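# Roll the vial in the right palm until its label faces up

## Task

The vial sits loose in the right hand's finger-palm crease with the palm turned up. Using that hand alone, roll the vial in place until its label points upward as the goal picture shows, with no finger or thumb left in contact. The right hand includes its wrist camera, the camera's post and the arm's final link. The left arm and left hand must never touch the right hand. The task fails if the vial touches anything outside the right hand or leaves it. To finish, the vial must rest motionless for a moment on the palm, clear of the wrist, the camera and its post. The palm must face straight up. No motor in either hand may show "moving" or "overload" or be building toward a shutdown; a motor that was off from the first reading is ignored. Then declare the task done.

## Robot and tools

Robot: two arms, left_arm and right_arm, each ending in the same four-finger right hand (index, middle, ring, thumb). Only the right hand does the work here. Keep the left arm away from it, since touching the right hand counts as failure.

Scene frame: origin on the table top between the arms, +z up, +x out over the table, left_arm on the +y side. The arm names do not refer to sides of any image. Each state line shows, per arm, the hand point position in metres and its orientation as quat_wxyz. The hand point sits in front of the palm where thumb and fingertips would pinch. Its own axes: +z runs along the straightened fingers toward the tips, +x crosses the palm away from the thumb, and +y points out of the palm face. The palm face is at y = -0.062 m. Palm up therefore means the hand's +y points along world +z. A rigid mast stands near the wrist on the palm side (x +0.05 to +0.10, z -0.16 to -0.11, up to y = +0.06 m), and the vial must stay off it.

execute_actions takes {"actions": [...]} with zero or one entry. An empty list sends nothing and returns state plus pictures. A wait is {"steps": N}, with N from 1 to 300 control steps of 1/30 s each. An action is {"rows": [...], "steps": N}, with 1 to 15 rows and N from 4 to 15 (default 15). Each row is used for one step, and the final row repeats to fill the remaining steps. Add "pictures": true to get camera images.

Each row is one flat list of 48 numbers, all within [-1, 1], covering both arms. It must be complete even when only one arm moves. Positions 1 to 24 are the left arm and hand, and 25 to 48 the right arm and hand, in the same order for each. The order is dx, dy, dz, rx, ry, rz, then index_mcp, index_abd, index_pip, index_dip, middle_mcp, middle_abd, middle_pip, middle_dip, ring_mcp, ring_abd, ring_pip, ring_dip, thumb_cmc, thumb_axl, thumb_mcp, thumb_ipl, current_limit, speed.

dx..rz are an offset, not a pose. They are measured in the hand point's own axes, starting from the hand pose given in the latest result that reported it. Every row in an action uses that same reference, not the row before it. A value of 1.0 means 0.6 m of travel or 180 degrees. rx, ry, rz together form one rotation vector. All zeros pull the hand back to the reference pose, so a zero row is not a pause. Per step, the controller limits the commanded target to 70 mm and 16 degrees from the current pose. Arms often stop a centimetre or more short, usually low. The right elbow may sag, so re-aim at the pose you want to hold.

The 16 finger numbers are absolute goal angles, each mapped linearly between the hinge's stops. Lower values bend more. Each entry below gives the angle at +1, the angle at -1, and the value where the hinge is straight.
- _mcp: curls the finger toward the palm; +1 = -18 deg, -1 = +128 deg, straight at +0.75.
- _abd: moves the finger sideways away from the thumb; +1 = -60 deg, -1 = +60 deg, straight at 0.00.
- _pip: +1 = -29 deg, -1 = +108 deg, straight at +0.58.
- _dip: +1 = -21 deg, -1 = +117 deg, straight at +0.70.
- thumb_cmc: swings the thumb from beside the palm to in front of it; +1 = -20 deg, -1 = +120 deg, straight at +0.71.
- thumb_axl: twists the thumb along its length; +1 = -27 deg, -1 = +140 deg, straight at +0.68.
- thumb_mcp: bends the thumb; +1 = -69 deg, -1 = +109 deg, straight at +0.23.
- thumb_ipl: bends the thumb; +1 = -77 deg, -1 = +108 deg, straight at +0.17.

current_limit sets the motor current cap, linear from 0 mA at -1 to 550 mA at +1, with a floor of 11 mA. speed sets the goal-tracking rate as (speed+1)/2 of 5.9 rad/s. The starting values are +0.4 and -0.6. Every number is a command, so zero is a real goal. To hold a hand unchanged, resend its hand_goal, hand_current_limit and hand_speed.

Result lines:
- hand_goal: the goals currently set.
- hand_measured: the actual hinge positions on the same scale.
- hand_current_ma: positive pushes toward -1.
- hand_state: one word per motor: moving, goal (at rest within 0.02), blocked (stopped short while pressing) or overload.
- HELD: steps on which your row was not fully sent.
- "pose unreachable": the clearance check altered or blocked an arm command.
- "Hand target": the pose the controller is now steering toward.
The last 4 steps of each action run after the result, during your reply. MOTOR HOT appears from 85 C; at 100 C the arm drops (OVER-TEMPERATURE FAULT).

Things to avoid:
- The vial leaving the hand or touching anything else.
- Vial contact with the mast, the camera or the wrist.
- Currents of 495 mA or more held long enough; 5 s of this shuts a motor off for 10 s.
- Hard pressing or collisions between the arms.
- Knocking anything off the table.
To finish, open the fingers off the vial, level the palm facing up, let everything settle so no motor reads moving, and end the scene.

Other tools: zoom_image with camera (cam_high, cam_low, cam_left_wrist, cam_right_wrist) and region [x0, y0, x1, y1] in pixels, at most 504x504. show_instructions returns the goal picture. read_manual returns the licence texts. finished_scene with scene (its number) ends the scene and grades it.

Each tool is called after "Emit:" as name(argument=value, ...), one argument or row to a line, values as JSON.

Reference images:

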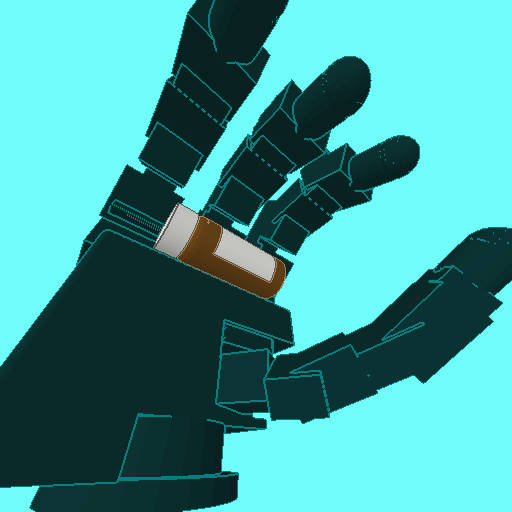

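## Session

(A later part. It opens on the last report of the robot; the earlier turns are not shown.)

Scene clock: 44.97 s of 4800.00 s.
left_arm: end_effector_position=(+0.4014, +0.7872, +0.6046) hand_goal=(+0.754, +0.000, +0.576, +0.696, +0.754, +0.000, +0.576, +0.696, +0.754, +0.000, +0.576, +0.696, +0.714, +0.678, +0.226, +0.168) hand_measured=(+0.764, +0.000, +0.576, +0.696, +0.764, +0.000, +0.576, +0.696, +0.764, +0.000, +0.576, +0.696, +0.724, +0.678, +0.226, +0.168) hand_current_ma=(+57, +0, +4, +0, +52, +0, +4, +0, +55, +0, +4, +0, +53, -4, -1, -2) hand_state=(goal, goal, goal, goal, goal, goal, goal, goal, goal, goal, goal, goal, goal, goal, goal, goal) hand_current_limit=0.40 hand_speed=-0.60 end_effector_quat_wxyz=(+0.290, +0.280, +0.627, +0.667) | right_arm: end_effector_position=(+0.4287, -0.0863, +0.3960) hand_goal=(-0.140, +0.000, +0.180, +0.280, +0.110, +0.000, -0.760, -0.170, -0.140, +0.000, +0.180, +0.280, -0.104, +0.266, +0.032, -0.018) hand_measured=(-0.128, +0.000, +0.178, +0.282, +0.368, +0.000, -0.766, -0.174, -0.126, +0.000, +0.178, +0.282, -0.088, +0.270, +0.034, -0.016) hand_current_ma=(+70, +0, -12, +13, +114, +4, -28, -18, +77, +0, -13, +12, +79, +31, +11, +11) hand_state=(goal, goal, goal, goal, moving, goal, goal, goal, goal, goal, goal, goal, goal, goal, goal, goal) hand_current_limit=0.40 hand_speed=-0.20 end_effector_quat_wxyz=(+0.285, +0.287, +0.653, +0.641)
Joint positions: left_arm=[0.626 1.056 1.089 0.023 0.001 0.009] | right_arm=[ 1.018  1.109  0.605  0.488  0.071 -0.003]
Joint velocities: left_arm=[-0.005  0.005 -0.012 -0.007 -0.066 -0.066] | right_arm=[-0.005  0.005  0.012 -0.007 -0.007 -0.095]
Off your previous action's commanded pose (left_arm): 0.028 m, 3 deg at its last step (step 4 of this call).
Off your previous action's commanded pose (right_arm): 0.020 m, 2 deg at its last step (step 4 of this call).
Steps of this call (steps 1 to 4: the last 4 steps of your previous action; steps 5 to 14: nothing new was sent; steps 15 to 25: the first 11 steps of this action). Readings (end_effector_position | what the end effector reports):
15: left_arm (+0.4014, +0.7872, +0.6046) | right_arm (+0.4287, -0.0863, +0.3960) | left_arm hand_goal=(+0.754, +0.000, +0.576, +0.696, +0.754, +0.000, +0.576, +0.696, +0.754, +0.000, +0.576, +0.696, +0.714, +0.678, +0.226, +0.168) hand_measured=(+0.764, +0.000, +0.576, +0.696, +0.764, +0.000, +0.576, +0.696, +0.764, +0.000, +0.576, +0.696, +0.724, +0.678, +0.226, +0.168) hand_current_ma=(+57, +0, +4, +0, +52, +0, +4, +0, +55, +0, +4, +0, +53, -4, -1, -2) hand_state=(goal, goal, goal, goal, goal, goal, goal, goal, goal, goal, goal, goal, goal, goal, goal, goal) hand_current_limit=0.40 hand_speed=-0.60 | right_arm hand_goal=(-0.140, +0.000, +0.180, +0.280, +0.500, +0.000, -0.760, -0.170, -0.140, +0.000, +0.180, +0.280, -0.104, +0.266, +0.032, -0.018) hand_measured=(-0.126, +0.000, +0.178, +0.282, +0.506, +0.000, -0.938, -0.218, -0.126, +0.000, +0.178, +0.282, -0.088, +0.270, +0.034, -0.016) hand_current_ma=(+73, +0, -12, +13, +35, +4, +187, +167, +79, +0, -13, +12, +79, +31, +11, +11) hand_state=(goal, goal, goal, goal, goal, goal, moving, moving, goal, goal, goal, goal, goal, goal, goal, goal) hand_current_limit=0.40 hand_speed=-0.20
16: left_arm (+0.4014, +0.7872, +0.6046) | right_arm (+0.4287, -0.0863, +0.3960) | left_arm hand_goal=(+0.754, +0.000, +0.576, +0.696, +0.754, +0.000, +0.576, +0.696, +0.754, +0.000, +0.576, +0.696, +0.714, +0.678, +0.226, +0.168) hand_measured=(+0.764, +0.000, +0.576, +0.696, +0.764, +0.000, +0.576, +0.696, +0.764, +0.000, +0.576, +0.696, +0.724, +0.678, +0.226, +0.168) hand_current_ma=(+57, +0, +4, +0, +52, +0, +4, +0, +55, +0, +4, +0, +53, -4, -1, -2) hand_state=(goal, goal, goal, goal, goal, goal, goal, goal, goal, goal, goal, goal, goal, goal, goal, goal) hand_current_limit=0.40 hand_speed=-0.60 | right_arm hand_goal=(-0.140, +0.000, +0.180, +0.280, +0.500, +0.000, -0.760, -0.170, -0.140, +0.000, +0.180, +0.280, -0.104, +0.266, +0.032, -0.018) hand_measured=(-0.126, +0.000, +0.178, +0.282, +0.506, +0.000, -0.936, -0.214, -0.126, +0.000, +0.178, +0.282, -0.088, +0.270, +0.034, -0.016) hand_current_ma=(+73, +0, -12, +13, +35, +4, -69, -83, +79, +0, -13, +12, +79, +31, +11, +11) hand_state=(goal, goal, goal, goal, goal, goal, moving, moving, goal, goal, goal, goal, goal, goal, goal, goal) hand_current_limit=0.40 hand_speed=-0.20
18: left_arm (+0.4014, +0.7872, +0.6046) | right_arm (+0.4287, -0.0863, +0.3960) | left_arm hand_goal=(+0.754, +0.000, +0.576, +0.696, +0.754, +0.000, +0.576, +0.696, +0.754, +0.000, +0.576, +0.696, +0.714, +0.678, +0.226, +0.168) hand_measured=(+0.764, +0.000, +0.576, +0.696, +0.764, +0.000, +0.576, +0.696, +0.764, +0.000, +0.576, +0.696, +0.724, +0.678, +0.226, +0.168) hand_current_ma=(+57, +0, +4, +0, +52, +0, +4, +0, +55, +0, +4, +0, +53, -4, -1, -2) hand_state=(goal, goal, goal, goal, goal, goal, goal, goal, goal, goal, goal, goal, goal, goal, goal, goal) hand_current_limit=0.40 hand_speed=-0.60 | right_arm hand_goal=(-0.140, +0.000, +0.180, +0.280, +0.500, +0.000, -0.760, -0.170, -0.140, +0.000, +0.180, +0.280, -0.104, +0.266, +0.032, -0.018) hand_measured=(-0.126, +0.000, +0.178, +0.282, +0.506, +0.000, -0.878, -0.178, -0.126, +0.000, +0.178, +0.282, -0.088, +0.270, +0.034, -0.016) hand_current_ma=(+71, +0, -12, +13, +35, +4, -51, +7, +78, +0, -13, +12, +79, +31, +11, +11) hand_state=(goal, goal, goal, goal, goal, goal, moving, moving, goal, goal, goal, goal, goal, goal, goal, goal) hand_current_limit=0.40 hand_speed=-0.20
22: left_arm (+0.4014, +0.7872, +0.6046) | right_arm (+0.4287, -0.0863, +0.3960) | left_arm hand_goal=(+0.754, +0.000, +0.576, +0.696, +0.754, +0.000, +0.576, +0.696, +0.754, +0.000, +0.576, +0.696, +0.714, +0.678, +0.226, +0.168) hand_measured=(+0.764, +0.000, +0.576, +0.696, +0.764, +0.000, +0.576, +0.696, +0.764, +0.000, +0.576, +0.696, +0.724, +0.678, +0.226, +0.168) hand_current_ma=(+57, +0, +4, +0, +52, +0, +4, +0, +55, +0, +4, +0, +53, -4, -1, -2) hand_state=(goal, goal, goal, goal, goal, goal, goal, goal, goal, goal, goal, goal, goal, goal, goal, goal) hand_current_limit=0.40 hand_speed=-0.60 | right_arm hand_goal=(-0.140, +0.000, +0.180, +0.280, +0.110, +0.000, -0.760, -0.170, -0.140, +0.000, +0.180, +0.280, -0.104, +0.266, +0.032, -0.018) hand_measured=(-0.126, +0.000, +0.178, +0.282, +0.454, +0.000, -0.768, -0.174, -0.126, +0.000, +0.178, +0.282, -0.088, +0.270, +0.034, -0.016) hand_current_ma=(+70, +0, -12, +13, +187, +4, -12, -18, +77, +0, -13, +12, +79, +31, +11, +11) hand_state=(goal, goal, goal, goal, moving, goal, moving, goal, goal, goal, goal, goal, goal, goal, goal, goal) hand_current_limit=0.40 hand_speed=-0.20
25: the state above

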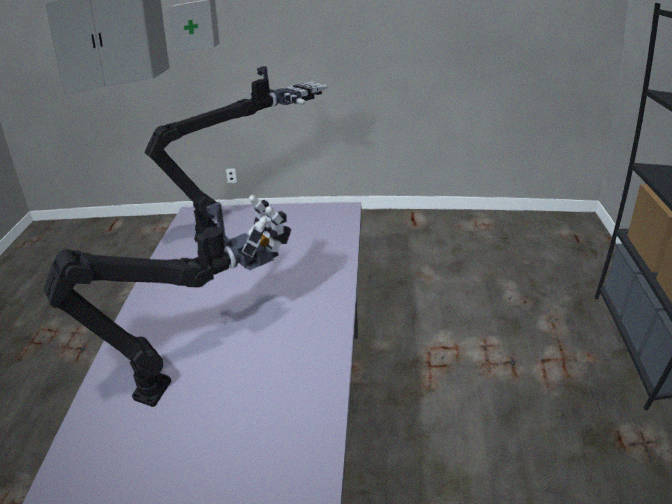

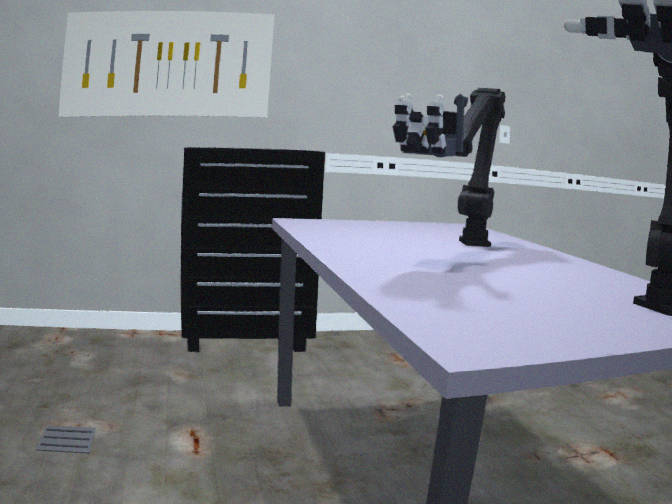

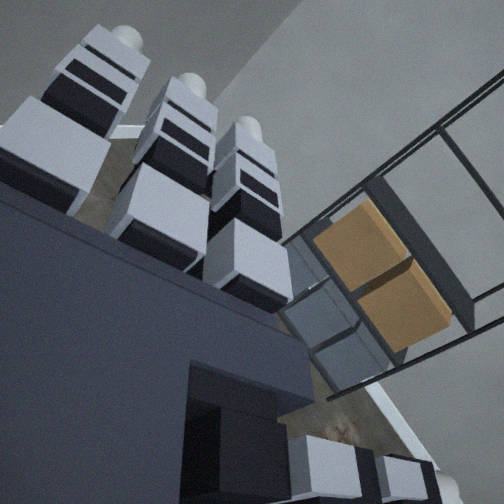

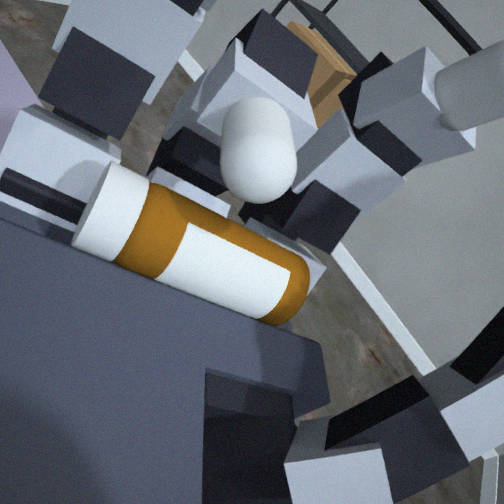

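Emit:
execute_actions(
  actions=[
    {"rows": [[0,0.046,-0.0098,-0.0163,0,0, 0.754,0,0.576,0.696,0.754,0,0.576,0.696,0.754,0,0.576,0.696,0.714,0.678,0.226,0.168,0.4,-0.6, 0,0.033,0.0025,-0.0123,0,0, -0.17,0,0.18,0.28, 0.10,0,-0.91,-0.19, -0.17,0,0.18,0.28, -0.104,0.266,0.032,-0.018,0.4,-0.55],
[0,0.046,-0.0098,-0.0163,0,0, 0.754,0,0.576,0.696,0.754,0,0.576,0.696,0.754,0,0.576,0.696,0.714,0.678,0.226,0.168,0.4,-0.6, 0,0.033,0.0025,-0.0123,0,0, -0.17,0,0.18,0.28, 0.10,0,-0.91,-0.19, -0.17,0,0.18,0.28, -0.104,0.266,0.032,-0.018,0.4,-0.55],
[0,0.046,-0.0098,-0.0163,0,0, 0.754,0,0.576,0.696,0.754,0,0.576,0.696,0.754,0,0.576,0.696,0.714,0.678,0.226,0.168,0.4,-0.6, 0,0.033,0.0025,-0.0123,0,0, -0.17,0,0.18,0.28, 0.10,0,-0.91,-0.19, -0.17,0,0.18,0.28, -0.104,0.266,0.032,-0.018,0.4,-0.55],
[0,0.046,-0.0098,-0.0163,0,0, 0.754,0,0.576,0.696,0.754,0,0.576,0.696,0.754,0,0.576,0.696,0.714,0.678,0.226,0.168,0.4,-0.6, 0,0.033,0.0025,-0.0123,0,0, -0.17,0,0.18,0.28, 0.10,0,-0.91,-0.19, -0.17,0,0.18,0.28, -0.104,0.266,0.032,-0.018,0.4,-0.55],
[0,0.046,-0.0098,-0.0163,0,0, 0.754,0,0.576,0.696,0.754,0,0.576,0.696,0.754,0,0.576,0.696,0.714,0.678,0.226,0.168,0.4,-0.6, 0,0.033,0.0025,-0.0123,0,0, -0.17,0,0.18,0.28, 0.10,0,-0.91,-0.19, -0.17,0,0.18,0.28, -0.104,0.266,0.032,-0.018,0.4,-0.55],
[0,0.046,-0.0098,-0.0163,0,0, 0.754,0,0.576,0.696,0.754,0,0.576,0.696,0.754,0,0.576,0.696,0.714,0.678,0.226,0.168,0.4,-0.6, 0,0.033,0.0025,-0.0123,0,0, -0.17,0,0.18,0.28, 0.10,0,-0.91,-0.19, -0.17,0,0.18,0.28, -0.104,0.266,0.032,-0.018,0.4,-0.55],
[0,0.046,-0.0098,-0.0163,0,0, 0.754,0,0.576,0.696,0.754,0,0.576,0.696,0.754,0,0.576,0.696,0.714,0.678,0.226,0.168,0.4,-0.6, 0,0.033,0.0025,-0.0123,0,0, -0.17,0,0.18,0.28, 0.32,0,-0.93,-0.215, -0.17,0,0.18,0.28, -0.104,0.266,0.032,-0.018,0.4,-0.65]], "steps": 15},
  ],
  pictures=true,
)

Scene clock: 46.10 s of 4800.00 s.
left_arm: end_effector_position=(+0.4014, +0.7872, +0.6046) hand_goal=(+0.754, +0.000, +0.576, +0.696, +0.754, +0.000, +0.576, +0.696, +0.754, +0.000, +0.576, +0.696, +0.714, +0.678, +0.226, +0.168) hand_measured=(+0.764, +0.000, +0.576, +0.696, +0.764, +0.000, +0.576, +0.696, +0.764, +0.000, +0.576, +0.696, +0.724, +0.678, +0.226, +0.168) hand_current_ma=(+57, +0, +4, +0, +52, +0, +4, +0, +55, +0, +4, +0, +53, -4, -1, -2) hand_state=(goal, goal, goal, goal, goal, goal, goal, goal, goal, goal, goal, goal, goal, goal, goal, goal) hand_current_limit=0.40 hand_speed=-0.60 end_effector_quat_wxyz=(+0.290, +0.280, +0.627, +0.667) | right_arm: end_effector_position=(+0.4287, -0.0863, +0.3960) hand_goal=(-0.170, +0.000, +0.180, +0.280, +0.320, +0.000, -0.930, -0.214, -0.170, +0.000, +0.180, +0.280, -0.104, +0.266, +0.032, -0.018) hand_measured=(-0.158, +0.000, +0.178, +0.282, +0.170, +0.002, -0.874, -0.182, -0.156, +0.000, +0.178, +0.282, -0.088, +0.270, +0.034, -0.016) hand_current_ma=(+65, +0, -11, +13, -51, +5, +280, +166, +71, +0, -12, +12, +79, +31, +11, +11) hand_state=(goal, goal, goal, goal, moving, goal, moving, blocked, goal, goal, goal, goal, goal, goal, goal, goal) hand_current_limit=0.40 hand_speed=-0.65 end_effector_quat_wxyz=(+0.285, +0.287, +0.653, +0.641)
Joint positions: left_arm=[0.626 1.056 1.089 0.023 0.001 0.009] | right_arm=[ 1.018  1.109  0.605  0.488  0.071 -0.003]
Joint velocities: left_arm=[ 0.005 -0.015  0.017 -0.027 -0.037 -0.037] | right_arm=[-0.005  0.005  0.002 -0.007  0.022 -0.037]
Off your previous action's commanded pose (left_arm): 0.028 m, 3 deg at its last step (step 4 of this call).
Off your previous action's commanded pose (right_arm): 0.020 m, 2 deg at its last step (step 4 of this call).
Steps of this call (steps 1 to 4: the last 4 steps of your previous action; steps 5 to 23: nothing new was sent; steps 24 to 34: the first 11 steps of this action). Readings (end_effector_position | what the end effector reports):
24: left_arm (+0.4014, +0.7872, +0.6046) | right_arm (+0.4287, -0.0863, +0.3960) | left_arm hand_goal=(+0.754, +0.000, +0.576, +0.696, +0.754, +0.000, +0.576, +0.696, +0.754, +0.000, +0.576, +0.696, +0.714, +0.678, +0.226, +0.168) hand_measured=(+0.764, +0.000, +0.576, +0.696, +0.764, +0.000, +0.576, +0.696, +0.764, +0.000, +0.576, +0.696, +0.724, +0.678, +0.226, +0.168) hand_current_ma=(+57, +0, +4, +0, +52, +0, +4, +0, +55, +0, +4, +0, +53, -4, -1, -2) hand_state=(goal, goal, goal, goal, goal, goal, goal, goal, goal, goal, goal, goal, goal, goal, goal, goal) hand_current_limit=0.40 hand_speed=-0.60 | right_arm hand_goal=(-0.170, +0.000, +0.180, +0.280, +0.100, +0.000, -0.910, -0.190, -0.170, +0.000, +0.180, +0.280, -0.104, +0.266, +0.032, -0.018) hand_measured=(-0.128, +0.000, +0.178, +0.282, +0.122, +0.000, -0.766, -0.174, -0.126, +0.000, +0.178, +0.282, -0.088, +0.270, +0.034, -0.016) hand_current_ma=(+70, +0, -12, +13, +68, +4, -28, -18, +77, +0, -13, +12, +79, +31, +11, +11) hand_state=(moving, goal, goal, goal, moving, goal, moving, moving, moving, goal, goal, goal, goal, goal, goal, goal) hand_current_limit=0.40 hand_speed=-0.55
25: left_arm (+0.4014, +0.7872, +0.6046) | right_arm (+0.4287, -0.0863, +0.3960) | left_arm hand_goal=(+0.754, +0.000, +0.576, +0.696, +0.754, +0.000, +0.576, +0.696, +0.754, +0.000, +0.576, +0.696, +0.714, +0.678, +0.226, +0.168) hand_measured=(+0.764, +0.000, +0.576, +0.696, +0.764, +0.000, +0.576, +0.696, +0.764, +0.000, +0.576, +0.696, +0.724, +0.678, +0.226, +0.168) hand_current_ma=(+57, +0, +4, +0, +52, +0, +4, +0, +55, +0, +4, +0, +53, -4, -1, -2) hand_state=(goal, goal, goal, goal, goal, goal, goal, goal, goal, goal, goal, goal, goal, goal, goal, goal) hand_current_limit=0.40 hand_speed=-0.60 | right_arm hand_goal=(-0.170, +0.000, +0.180, +0.280, +0.100, +0.000, -0.910, -0.190, -0.170, +0.000, +0.180, +0.280, -0.104, +0.266, +0.032, -0.018) hand_measured=(-0.128, +0.000, +0.178, +0.282, +0.122, +0.000, -0.768, -0.174, -0.128, +0.000, +0.178, +0.282, -0.088, +0.270, +0.034, -0.016) hand_current_ma=(+166, +0, -10, +13, +101, +4, +81, +52, +177, +0, -11, +12, +79, +31, +11, +11) hand_state=(moving, goal, goal, goal, moving, goal, moving, moving, moving, goal, goal, goal, goal, goal, goal, goal) hand_current_limit=0.40 hand_speed=-0.55
27: left_arm (+0.4014, +0.7872, +0.6046) | right_arm (+0.4287, -0.0863, +0.3960) | left_arm hand_goal=(+0.754, +0.000, +0.576, +0.696, +0.754, +0.000, +0.576, +0.696, +0.754, +0.000, +0.576, +0.696, +0.714, +0.678, +0.226, +0.168) hand_measured=(+0.764, +0.000, +0.576, +0.696, +0.764, +0.000, +0.576, +0.696, +0.764, +0.000, +0.576, +0.696, +0.724, +0.678, +0.226, +0.168) hand_current_ma=(+57, +0, +4, +0, +52, +0, +4, +0, +55, +0, +4, +0, +53, -4, -1, -2) hand_state=(goal, goal, goal, goal, goal, goal, goal, goal, goal, goal, goal, goal, goal, goal, goal, goal) hand_current_limit=0.40 hand_speed=-0.60 | right_arm hand_goal=(-0.170, +0.000, +0.180, +0.280, +0.100, +0.000, -0.910, -0.190, -0.170, +0.000, +0.180, +0.280, -0.104, +0.266, +0.032, -0.018) hand_measured=(-0.154, +0.000, +0.178, +0.282, +0.114, +0.000, -0.820, -0.186, -0.152, +0.000, +0.178, +0.282, -0.088, +0.270, +0.034, -0.016) hand_current_ma=(+47, +0, -11, +13, +63, +4, +52, +6, +52, +0, -12, +12, +79, +31, +11, +11) hand_state=(moving, goal, goal, goal, moving, goal, moving, moving, moving, goal, goal, goal, goal, goal, goal, goal) hand_current_limit=0.40 hand_speed=-0.55
31: left_arm (+0.4014, +0.7872, +0.6046) | right_arm (+0.4287, -0.0863, +0.3960) | left_arm hand_goal=(+0.754, +0.000, +0.576, +0.696, +0.754, +0.000, +0.576, +0.696, +0.754, +0.000, +0.576, +0.696, +0.714, +0.678, +0.226, +0.168) hand_measured=(+0.764, +0.000, +0.576, +0.696, +0.764, +0.000, +0.576, +0.696, +0.764, +0.000, +0.576, +0.696, +0.724, +0.678, +0.226, +0.168) hand_current_ma=(+57, +0, +4, +0, +52, +0, +4, +0, +55, +0, +4, +0, +53, -4, -1, -2) hand_state=(goal, goal, goal, goal, goal, goal, goal, goal, goal, goal, goal, goal, goal, goal, goal, goal) hand_current_limit=0.40 hand_speed=-0.60 | right_arm hand_goal=(-0.170, +0.000, +0.180, +0.280, +0.320, +0.000, -0.930, -0.214, -0.170, +0.000, +0.180, +0.280, -0.104, +0.266, +0.032, -0.018) hand_measured=(-0.158, +0.000, +0.178, +0.282, +0.116, +0.000, -0.870, -0.182, -0.156, +0.000, +0.178, +0.282, -0.088, +0.270, +0.034, -0.016) hand_current_ma=(+65, +0, -11, +13, -7, +4, +281, +169, +71, +0, -12, +12, +79, +31, +11, +11) hand_state=(goal, goal, goal, goal, moving, goal, moving, moving, goal, goal, goal, goal, goal, goal, goal, goal) hand_current_limit=0.40 hand_speed=-0.65
34: the state above

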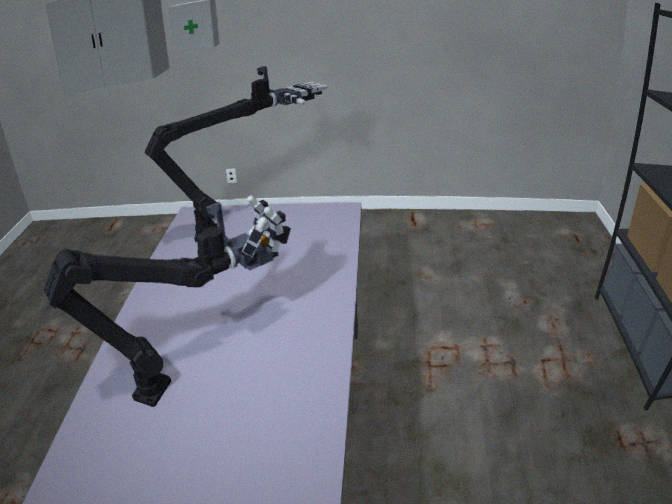

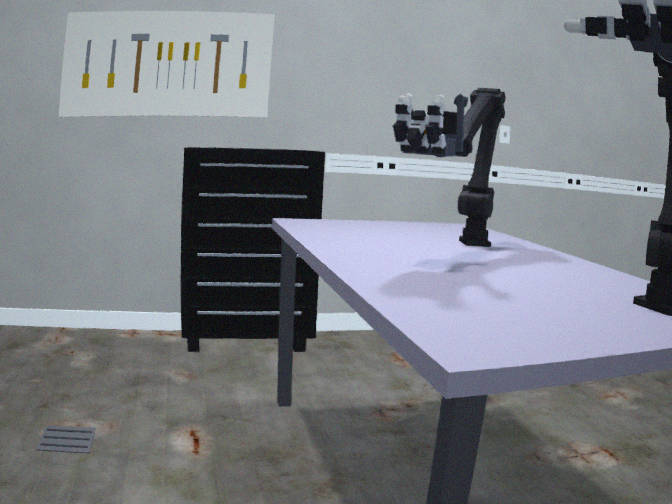

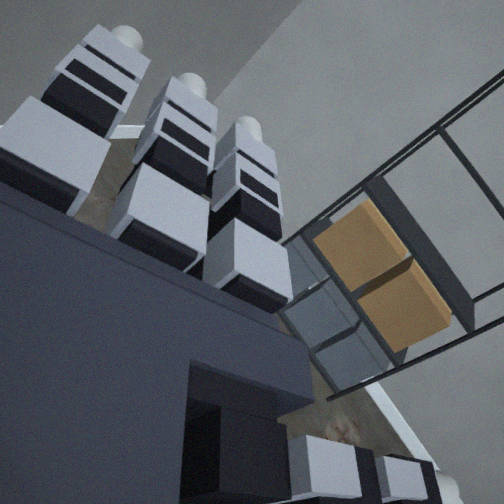

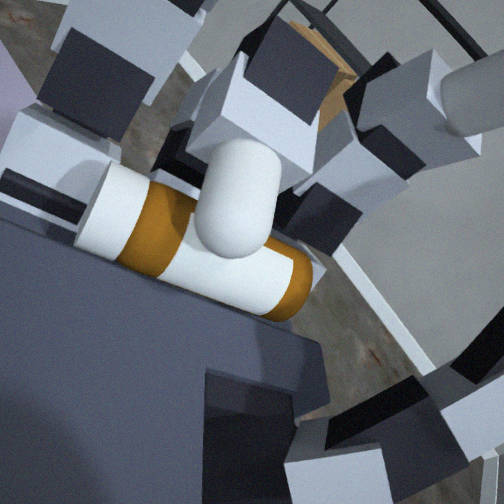

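Emit:
execute_actions(
  actions=[
    {"rows": [[0,0.046,-0.0098,-0.0163,0,0, 0.754,0,0.576,0.696,0.754,0,0.576,0.696,0.754,0,0.576,0.696,0.714,0.678,0.226,0.168,0.4,-0.6, 0,0.033,0.0025,-0.0123,0,0, -0.17,0,0.18,0.28, 0.50,0,-0.95,-0.23, -0.17,0,0.18,0.28, -0.104,0.266,0.032,-0.018,0.4,-0.65],
[0,0.046,-0.0098,-0.0163,0,0, 0.754,0,0.576,0.696,0.754,0,0.576,0.696,0.754,0,0.576,0.696,0.714,0.678,0.226,0.168,0.4,-0.6, 0,0.033,0.0025,-0.0123,0,0, -0.17,0,0.18,0.28, 0.50,0,-0.95,-0.23, -0.17,0,0.18,0.28, -0.104,0.266,0.032,-0.018,0.4,-0.65],
[0,0.046,-0.0098,-0.0163,0,0, 0.754,0,0.576,0.696,0.754,0,0.576,0.696,0.754,0,0.576,0.696,0.714,0.678,0.226,0.168,0.4,-0.6, 0,0.033,0.0025,-0.0123,0,0, -0.17,0,0.18,0.28, 0.50,0,-0.95,-0.23, -0.17,0,0.18,0.28, -0.104,0.266,0.032,-0.018,0.4,-0.65],
[0,0.046,-0.0098,-0.0163,0,0, 0.754,0,0.576,0.696,0.754,0,0.576,0.696,0.754,0,0.576,0.696,0.714,0.678,0.226,0.168,0.4,-0.6, 0,0.033,0.0025,-0.0123,0,0, -0.17,0,0.18,0.28, 0.50,0,-0.975,-0.25, -0.17,0,0.18,0.28, -0.104,0.266,0.032,-0.018,0.4,-0.65]], "steps": 13},
  ],
  pictures=true,
)

Scene clock: 46.70 s of 4800.00 s.
left_arm: end_effector_position=(+0.4014, +0.7872, +0.6046) hand_goal=(+0.754, +0.000, +0.576, +0.696, +0.754, +0.000, +0.576, +0.696, +0.754, +0.000, +0.576, +0.696, +0.714, +0.678, +0.226, +0.168) hand_measured=(+0.764, +0.000, +0.576, +0.696, +0.764, +0.000, +0.576, +0.696, +0.764, +0.000, +0.576, +0.696, +0.724, +0.678, +0.226, +0.168) hand_current_ma=(+57, +0, +4, +0, +52, +0, +4, +0, +55, +0, +4, +0, +53, -4, -1, -2) hand_state=(goal, goal, goal, goal, goal, goal, goal, goal, goal, goal, goal, goal, goal, goal, goal, goal) hand_current_limit=0.40 hand_speed=-0.60 end_effector_quat_wxyz=(+0.290, +0.280, +0.627, +0.667) | right_arm: end_effector_position=(+0.4287, -0.0863, +0.3960) hand_goal=(-0.170, +0.000, +0.180, +0.280, +0.500, +0.000, -0.974, -0.250, -0.170, +0.000, +0.180, +0.280, -0.104, +0.266, +0.032, -0.018) hand_measured=(-0.158, +0.000, +0.178, +0.282, +0.496, +0.002, -0.940, -0.218, -0.156, +0.000, +0.178, +0.282, -0.088, +0.270, +0.034, -0.016) hand_current_ma=(+65, +0, -11, +13, +64, +5, +150, +133, +71, +0, -12, +12, +79, +31, +11, +11) hand_state=(goal, goal, goal, goal, moving, goal, moving, moving, goal, goal, goal, goal, goal, goal, goal, goal) hand_current_limit=0.40 hand_speed=-0.65 end_effector_quat_wxyz=(+0.285, +0.287, +0.653, +0.641)
Joint positions: left_arm=[0.626 1.056 1.089 0.023 0.001 0.009] | right_arm=[ 1.018  1.109  0.605  0.488  0.071 -0.003]
Joint velocities: left_arm=[ 0.005 -0.015  0.007  0.002  0.037 -0.022] | right_arm=[-0.005  0.005  0.007  0.002 -0.037 -0.066]
Off your previous action's commanded pose (left_arm): 0.028 m, 3 deg at its last step (step 4 of this call).
Off your previous action's commanded pose (right_arm): 0.020 m, 2 deg at its last step (step 4 of this call).
Steps of this call (steps 1 to 4: the last 4 steps of your previous action; steps 5 to 9: nothing new was sent; steps 10 to 18: the first 9 steps of this action). Readings (end_effector_position | what the end effector reports):
10: left_arm (+0.4014, +0.7872, +0.6046) | right_arm (+0.4287, -0.0863, +0.3960) | left_arm hand_goal=(+0.754, +0.000, +0.576, +0.696, +0.754, +0.000, +0.576, +0.696, +0.754, +0.000, +0.576, +0.696, +0.714, +0.678, +0.226, +0.168) hand_measured=(+0.764, +0.000, +0.576, +0.696, +0.764, +0.000, +0.576, +0.696, +0.764, +0.000, +0.576, +0.696, +0.724, +0.678, +0.226, +0.168) hand_current_ma=(+57, +0, +4, +0, +52, +0, +4, +0, +55, +0, +4, +0, +53, -4, -1, -2) hand_state=(goal, goal, goal, goal, goal, goal, goal, goal, goal, goal, goal, goal, goal, goal, goal, goal) hand_current_limit=0.40 hand_speed=-0.60 | right_arm hand_goal=(-0.170, +0.000, +0.180, +0.280, +0.500, +0.000, -0.950, -0.230, -0.170, +0.000, +0.180, +0.280, -0.104, +0.266, +0.032, -0.018) hand_measured=(-0.158, +0.000, +0.178, +0.282, +0.324, +0.002, -0.902, -0.186, -0.156, +0.000, +0.178, +0.282, -0.088, +0.270, +0.034, -0.016) hand_current_ma=(+65, +0, -11, +13, +20, +5, +142, +140, +71, +0, -12, +12, +79, +31, +11, +11) hand_state=(goal, goal, goal, goal, moving, goal, moving, moving, goal, goal, goal, goal, goal, goal, goal, goal) hand_current_limit=0.40 hand_speed=-0.65
11: left_arm (+0.4014, +0.7872, +0.6046) | right_arm (+0.4287, -0.0863, +0.3960) | left_arm hand_goal=(+0.754, +0.000, +0.576, +0.696, +0.754, +0.000, +0.576, +0.696, +0.754, +0.000, +0.576, +0.696, +0.714, +0.678, +0.226, +0.168) hand_measured=(+0.764, +0.000, +0.576, +0.696, +0.764, +0.000, +0.576, +0.696, +0.764, +0.000, +0.576, +0.696, +0.724, +0.678, +0.226, +0.168) hand_current_ma=(+57, +0, +4, +0, +52, +0, +4, +0, +55, +0, +4, +0, +53, -4, -1, -2) hand_state=(goal, goal, goal, goal, goal, goal, goal, goal, goal, goal, goal, goal, goal, goal, goal, goal) hand_current_limit=0.40 hand_speed=-0.60 | right_arm hand_goal=(-0.170, +0.000, +0.180, +0.280, +0.500, +0.000, -0.950, -0.230, -0.170, +0.000, +0.180, +0.280, -0.104, +0.266, +0.032, -0.018) hand_measured=(-0.158, +0.000, +0.178, +0.282, +0.326, +0.002, -0.904, -0.188, -0.156, +0.000, +0.178, +0.282, -0.088, +0.270, +0.034, -0.016) hand_current_ma=(+65, +0, -11, +13, -54, +5, +213, +205, +71, +0, -12, +12, +79, +31, +11, +11) hand_state=(goal, goal, goal, goal, moving, goal, moving, moving, goal, goal, goal, goal, goal, goal, goal, goal) hand_current_limit=0.40 hand_speed=-0.65
13: left_arm (+0.4014, +0.7872, +0.6046) | right_arm (+0.4287, -0.0863, +0.3960) | left_arm hand_goal=(+0.754, +0.000, +0.576, +0.696, +0.754, +0.000, +0.576, +0.696, +0.754, +0.000, +0.576, +0.696, +0.714, +0.678, +0.226, +0.168) hand_measured=(+0.764, +0.000, +0.576, +0.696, +0.764, +0.000, +0.576, +0.696, +0.764, +0.000, +0.576, +0.696, +0.724, +0.678, +0.226, +0.168) hand_current_ma=(+57, +0, +4, +0, +52, +0, +4, +0, +55, +0, +4, +0, +53, -4, -1, -2) hand_state=(goal, goal, goal, goal, goal, goal, goal, goal, goal, goal, goal, goal, goal, goal, goal, goal) hand_current_limit=0.40 hand_speed=-0.60 | right_arm hand_goal=(-0.170, +0.000, +0.180, +0.280, +0.500, +0.000, -0.974, -0.250, -0.170, +0.000, +0.180, +0.280, -0.104, +0.266, +0.032, -0.018) hand_measured=(-0.158, +0.000, +0.178, +0.282, +0.366, +0.002, -0.912, -0.192, -0.156, +0.000, +0.178, +0.282, -0.088, +0.270, +0.034, -0.016) hand_current_ma=(+65, +0, -11, +13, -19, +5, +174, +170, +71, +0, -12, +12, +79, +31, +11, +11) hand_state=(goal, goal, goal, goal, moving, goal, moving, moving, goal, goal, goal, goal, goal, goal, goal, goal) hand_current_limit=0.40 hand_speed=-0.65
17: left_arm (+0.4014, +0.7872, +0.6046) | right_arm (+0.4287, -0.0863, +0.3960) | left_arm hand_goal=(+0.754, +0.000, +0.576, +0.696, +0.754, +0.000, +0.576, +0.696, +0.754, +0.000, +0.576, +0.696, +0.714, +0.678, +0.226, +0.168) hand_measured=(+0.764, +0.000, +0.576, +0.696, +0.764, +0.000, +0.576, +0.696, +0.764, +0.000, +0.576, +0.696, +0.724, +0.678, +0.226, +0.168) hand_current_ma=(+57, +0, +4, +0, +52, +0, +4, +0, +55, +0, +4, +0, +53, -4, -1, -2) hand_state=(goal, goal, goal, goal, goal, goal, goal, goal, goal, goal, goal, goal, goal, goal, goal, goal) hand_current_limit=0.40 hand_speed=-0.60 | right_arm hand_goal=(-0.170, +0.000, +0.180, +0.280, +0.500, +0.000, -0.974, -0.250, -0.170, +0.000, +0.180, +0.280, -0.104, +0.266, +0.032, -0.018) hand_measured=(-0.158, +0.000, +0.178, +0.282, +0.476, +0.002, -0.934, -0.214, -0.156, +0.000, +0.178, +0.282, -0.088, +0.270, +0.034, -0.016) hand_current_ma=(+65, +0, -11, +13, +21, +5, +166, +150, +71, +0, -12, +12, +79, +31, +11, +11) hand_state=(goal, goal, goal, goal, moving, goal, moving, moving, goal, goal, goal, goal, goal, goal, goal, goal) hand_current_limit=0.40 hand_speed=-0.65
18: the state above

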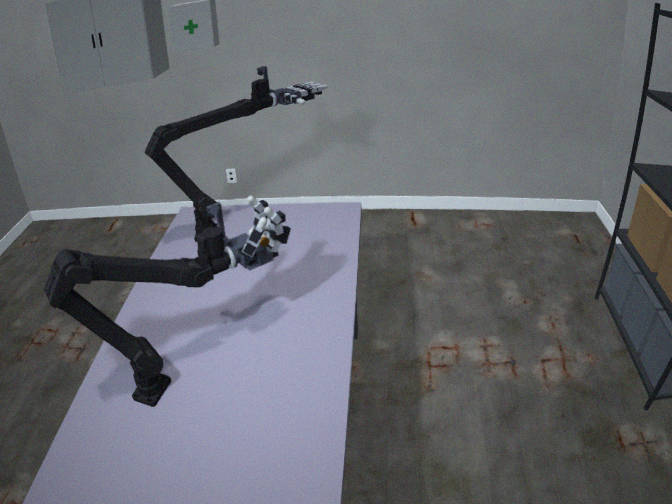

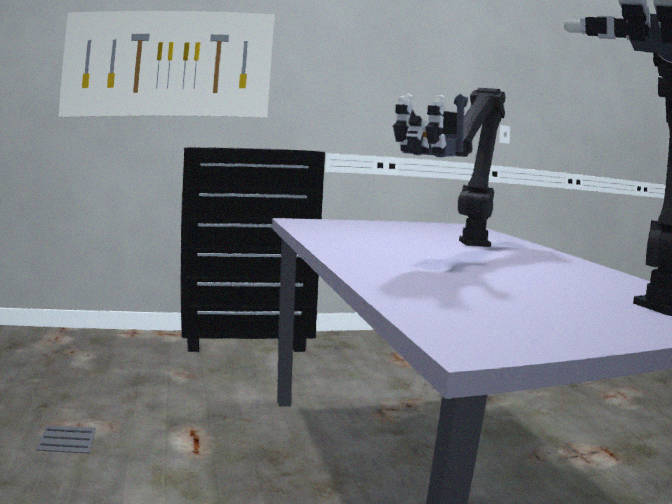

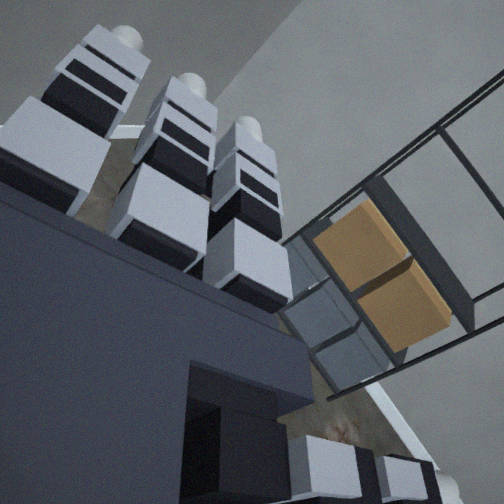

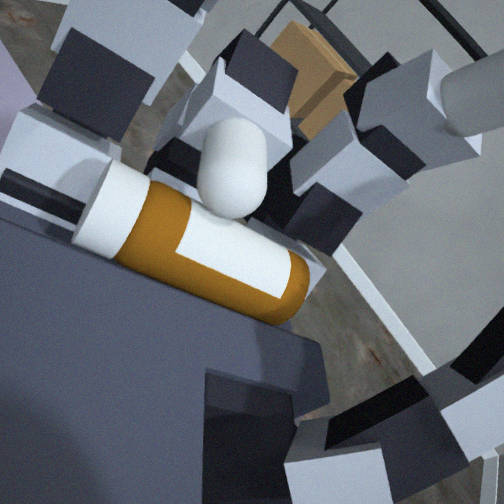

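Emit:
execute_actions(
  actions=[
    {"rows": [[0,0.046,-0.0098,-0.0163,0,0, 0.754,0,0.576,0.696,0.754,0,0.576,0.696,0.754,0,0.576,0.696,0.714,0.678,0.226,0.168,0.4,-0.6, 0,0.033,0.0025,-0.0123,0,0, -0.17,0,0.18,0.28, 0.50,0,-0.72,-0.17, -0.17,0,0.18,0.28, -0.104,0.266,0.032,-0.018,0.4,-0.4]], "steps": 12},
  ],
  pictures=true,
)

Emit:
show_instructions(
)

Emit:
zoom_image(
  camera="cam_right_wrist",
  region=[60, 130, 340, 350],
)

Scene clock: 47.20 s of 4800.00 s.
left_arm: end_effector_position=(+0.4014, +0.7872, +0.6046) hand_goal=(+0.754, +0.000, +0.576, +0.696, +0.754, +0.000, +0.576, +0.696, +0.754, +0.000, +0.576, +0.696, +0.714, +0.678, +0.226, +0.168) hand_measured=(+0.764, +0.000, +0.576, +0.696, +0.764, +0.000, +0.576, +0.696, +0.764, +0.000, +0.576, +0.696, +0.724, +0.678, +0.226, +0.168) hand_current_ma=(+57, +0, +4, +0, +52, +0, +4, +0, +55, +0, +4, +0, +53, -4, -1, -2) hand_state=(goal, goal, goal, goal, goal, goal, goal, goal, goal, goal, goal, goal, goal, goal, goal, goal) hand_current_limit=0.40 hand_speed=-0.60 end_effector_quat_wxyz=(+0.290, +0.280, +0.627, +0.667) | right_arm: end_effector_position=(+0.4287, -0.0863, +0.3960) hand_goal=(-0.170, +0.000, +0.180, +0.280, +0.500, +0.000, -0.720, -0.170, -0.170, +0.000, +0.180, +0.280, -0.104, +0.266, +0.032, -0.018) hand_measured=(-0.158, +0.000, +0.178, +0.282, +0.506, +0.002, -0.754, -0.174, -0.156, +0.000, +0.178, +0.282, -0.088, +0.270, +0.034, -0.016) hand_current_ma=(+65, +0, -11, +13, +37, +5, -6, -21, +71, +0, -12, +12, +79, +31, +11, +11) hand_state=(goal, goal, goal, goal, goal, goal, moving, goal, goal, goal, goal, goal, goal, goal, goal, goal) hand_current_limit=0.40 hand_speed=-0.40 end_effector_quat_wxyz=(+0.285, +0.287, +0.653, +0.641)
Joint positions: left_arm=[0.626 1.056 1.089 0.023 0.001 0.009] | right_arm=[ 1.018  1.109  0.605  0.488  0.071 -0.003]
Joint velocities: left_arm=[-0.015 -0.005 -0.002 -0.017 -0.022 -0.11 ] | right_arm=[-0.005  0.015  0.002  0.017  0.007 -0.081]
Off your previous action's commanded pose (left_arm): 0.028 m, 3 deg at its last step (step 4 of this call).
Off your previous action's commanded pose (right_arm): 0.020 m, 2 deg at its last step (step 4 of this call).
Steps of this call (steps 1 to 4: the last 4 steps of your previous action; steps 5 to 7: nothing new was sent; steps 8 to 15: the first 8 steps of this action). Readings (end_effector_position | what the end effector reports):
8: left_arm (+0.4014, +0.7872, +0.6046) | right_arm (+0.4287, -0.0863, +0.3960) | left_arm hand_goal=(+0.754, +0.000, +0.576, +0.696, +0.754, +0.000, +0.576, +0.696, +0.754, +0.000, +0.576, +0.696, +0.714, +0.678, +0.226, +0.168) hand_measured=(+0.764, +0.000, +0.576, +0.696, +0.764, +0.000, +0.576, +0.696, +0.764, +0.000, +0.576, +0.696, +0.724, +0.678, +0.226, +0.168) hand_current_ma=(+57, +0, +4, +0, +52, +0, +4, +0, +55, +0, +4, +0, +53, -4, -1, -2) hand_state=(goal, goal, goal, goal, goal, goal, goal, goal, goal, goal, goal, goal, goal, goal, goal, goal) hand_current_limit=0.40 hand_speed=-0.60 | right_arm hand_goal=(-0.170, +0.000, +0.180, +0.280, +0.500, +0.000, -0.720, -0.170, -0.170, +0.000, +0.180, +0.280, -0.104, +0.266, +0.032, -0.018) hand_measured=(-0.158, +0.000, +0.178, +0.282, +0.506, +0.002, -0.946, -0.224, -0.156, +0.000, +0.178, +0.282, -0.088, +0.270, +0.034, -0.016) hand_current_ma=(+65, +0, -11, +13, +37, +5, +142, +127, +71, +0, -12, +12, +79, +31, +11, +11) hand_state=(goal, goal, goal, goal, goal, goal, moving, moving, goal, goal, goal, goal, goal, goal, goal, goal) hand_current_limit=0.40 hand_speed=-0.40
9: left_arm (+0.4014, +0.7872, +0.6046) | right_arm (+0.4287, -0.0863, +0.3960) | left_arm hand_goal=(+0.754, +0.000, +0.576, +0.696, +0.754, +0.000, +0.576, +0.696, +0.754, +0.000, +0.576, +0.696, +0.714, +0.678, +0.226, +0.168) hand_measured=(+0.764, +0.000, +0.576, +0.696, +0.764, +0.000, +0.576, +0.696, +0.764, +0.000, +0.576, +0.696, +0.724, +0.678, +0.226, +0.168) hand_current_ma=(+57, +0, +4, +0, +52, +0, +4, +0, +55, +0, +4, +0, +53, -4, -1, -2) hand_state=(goal, goal, goal, goal, goal, goal, goal, goal, goal, goal, goal, goal, goal, goal, goal, goal) hand_current_limit=0.40 hand_speed=-0.60 | right_arm hand_goal=(-0.170, +0.000, +0.180, +0.280, +0.500, +0.000, -0.720, -0.170, -0.170, +0.000, +0.180, +0.280, -0.104, +0.266, +0.032, -0.018) hand_measured=(-0.158, +0.000, +0.178, +0.282, +0.506, +0.002, -0.944, -0.224, -0.156, +0.000, +0.178, +0.282, -0.088, +0.270, +0.034, -0.016) hand_current_ma=(+65, +0, -11, +13, +37, +5, -50, -62, +71, +0, -12, +12, +79, +31, +11, +11) hand_state=(goal, goal, goal, goal, goal, goal, moving, moving, goal, goal, goal, goal, goal, goal, goal, goal) hand_current_limit=0.40 hand_speed=-0.40
11: left_arm (+0.4014, +0.7872, +0.6046) | right_arm (+0.4287, -0.0863, +0.3960) | left_arm hand_goal=(+0.754, +0.000, +0.576, +0.696, +0.754, +0.000, +0.576, +0.696, +0.754, +0.000, +0.576, +0.696, +0.714, +0.678, +0.226, +0.168) hand_measured=(+0.764, +0.000, +0.576, +0.696, +0.764, +0.000, +0.576, +0.696, +0.764, +0.000, +0.576, +0.696, +0.724, +0.678, +0.226, +0.168) hand_current_ma=(+57, +0, +4, +0, +52, +0, +4, +0, +55, +0, +4, +0, +53, -4, -1, -2) hand_state=(goal, goal, goal, goal, goal, goal, goal, goal, goal, goal, goal, goal, goal, goal, goal, goal) hand_current_limit=0.40 hand_speed=-0.60 | right_arm hand_goal=(-0.170, +0.000, +0.180, +0.280, +0.500, +0.000, -0.720, -0.170, -0.170, +0.000, +0.180, +0.280, -0.104, +0.266, +0.032, -0.018) hand_measured=(-0.158, +0.000, +0.178, +0.282, +0.506, +0.002, -0.894, -0.184, -0.156, +0.000, +0.178, +0.282, -0.088, +0.270, +0.034, -0.016) hand_current_ma=(+65, +0, -11, +13, +37, +5, -56, +13, +71, +0, -12, +12, +79, +31, +11, +11) hand_state=(goal, goal, goal, goal, goal, goal, moving, moving, goal, goal, goal, goal, goal, goal, goal, goal) hand_current_limit=0.40 hand_speed=-0.40
15: the state above

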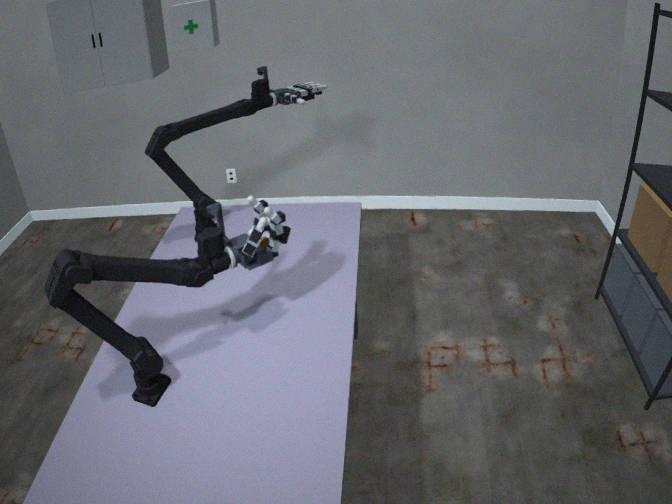

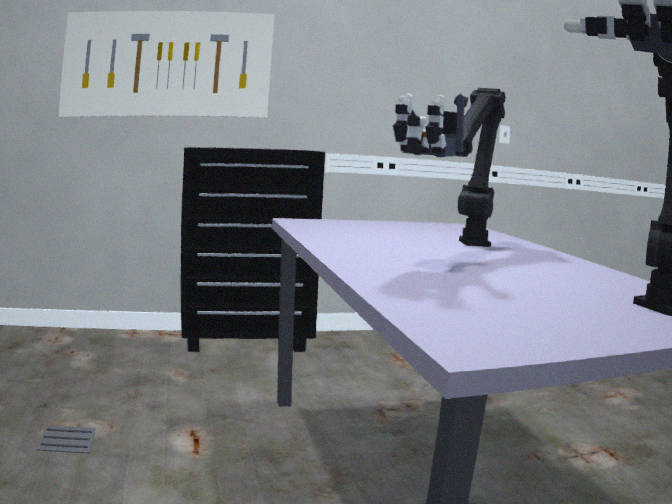

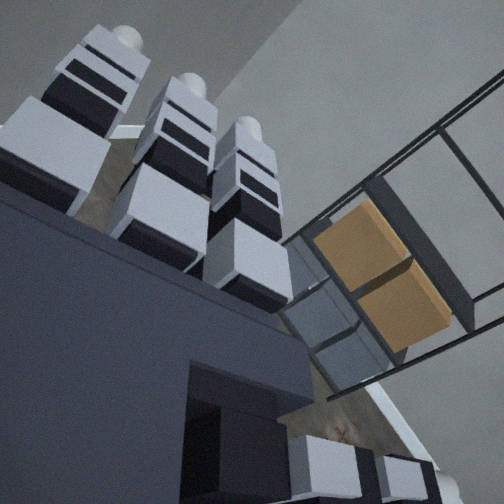

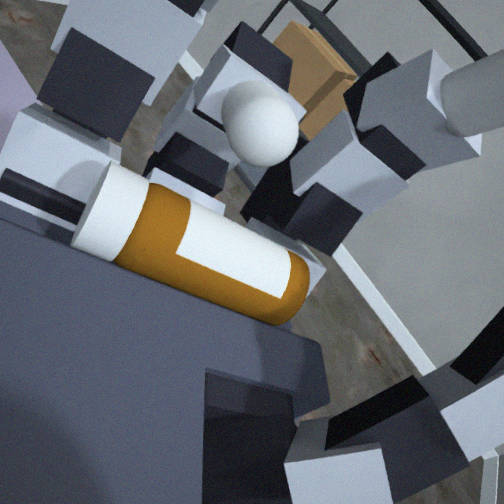

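Reference images for this scene: goal picture from the wrist camera place.

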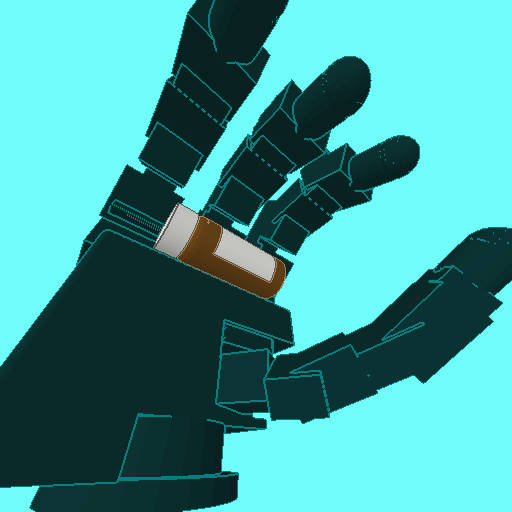

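Region (60, 130, 340, 350) of cam_right_wrist's 504x504 image, scaled by 1.800, with more detail than that image has; it fills the top 396 rows of this view, and the rest is white.

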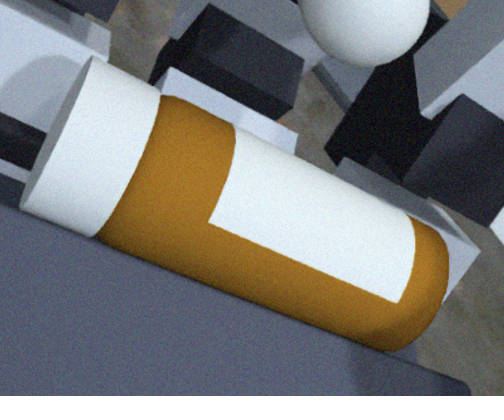

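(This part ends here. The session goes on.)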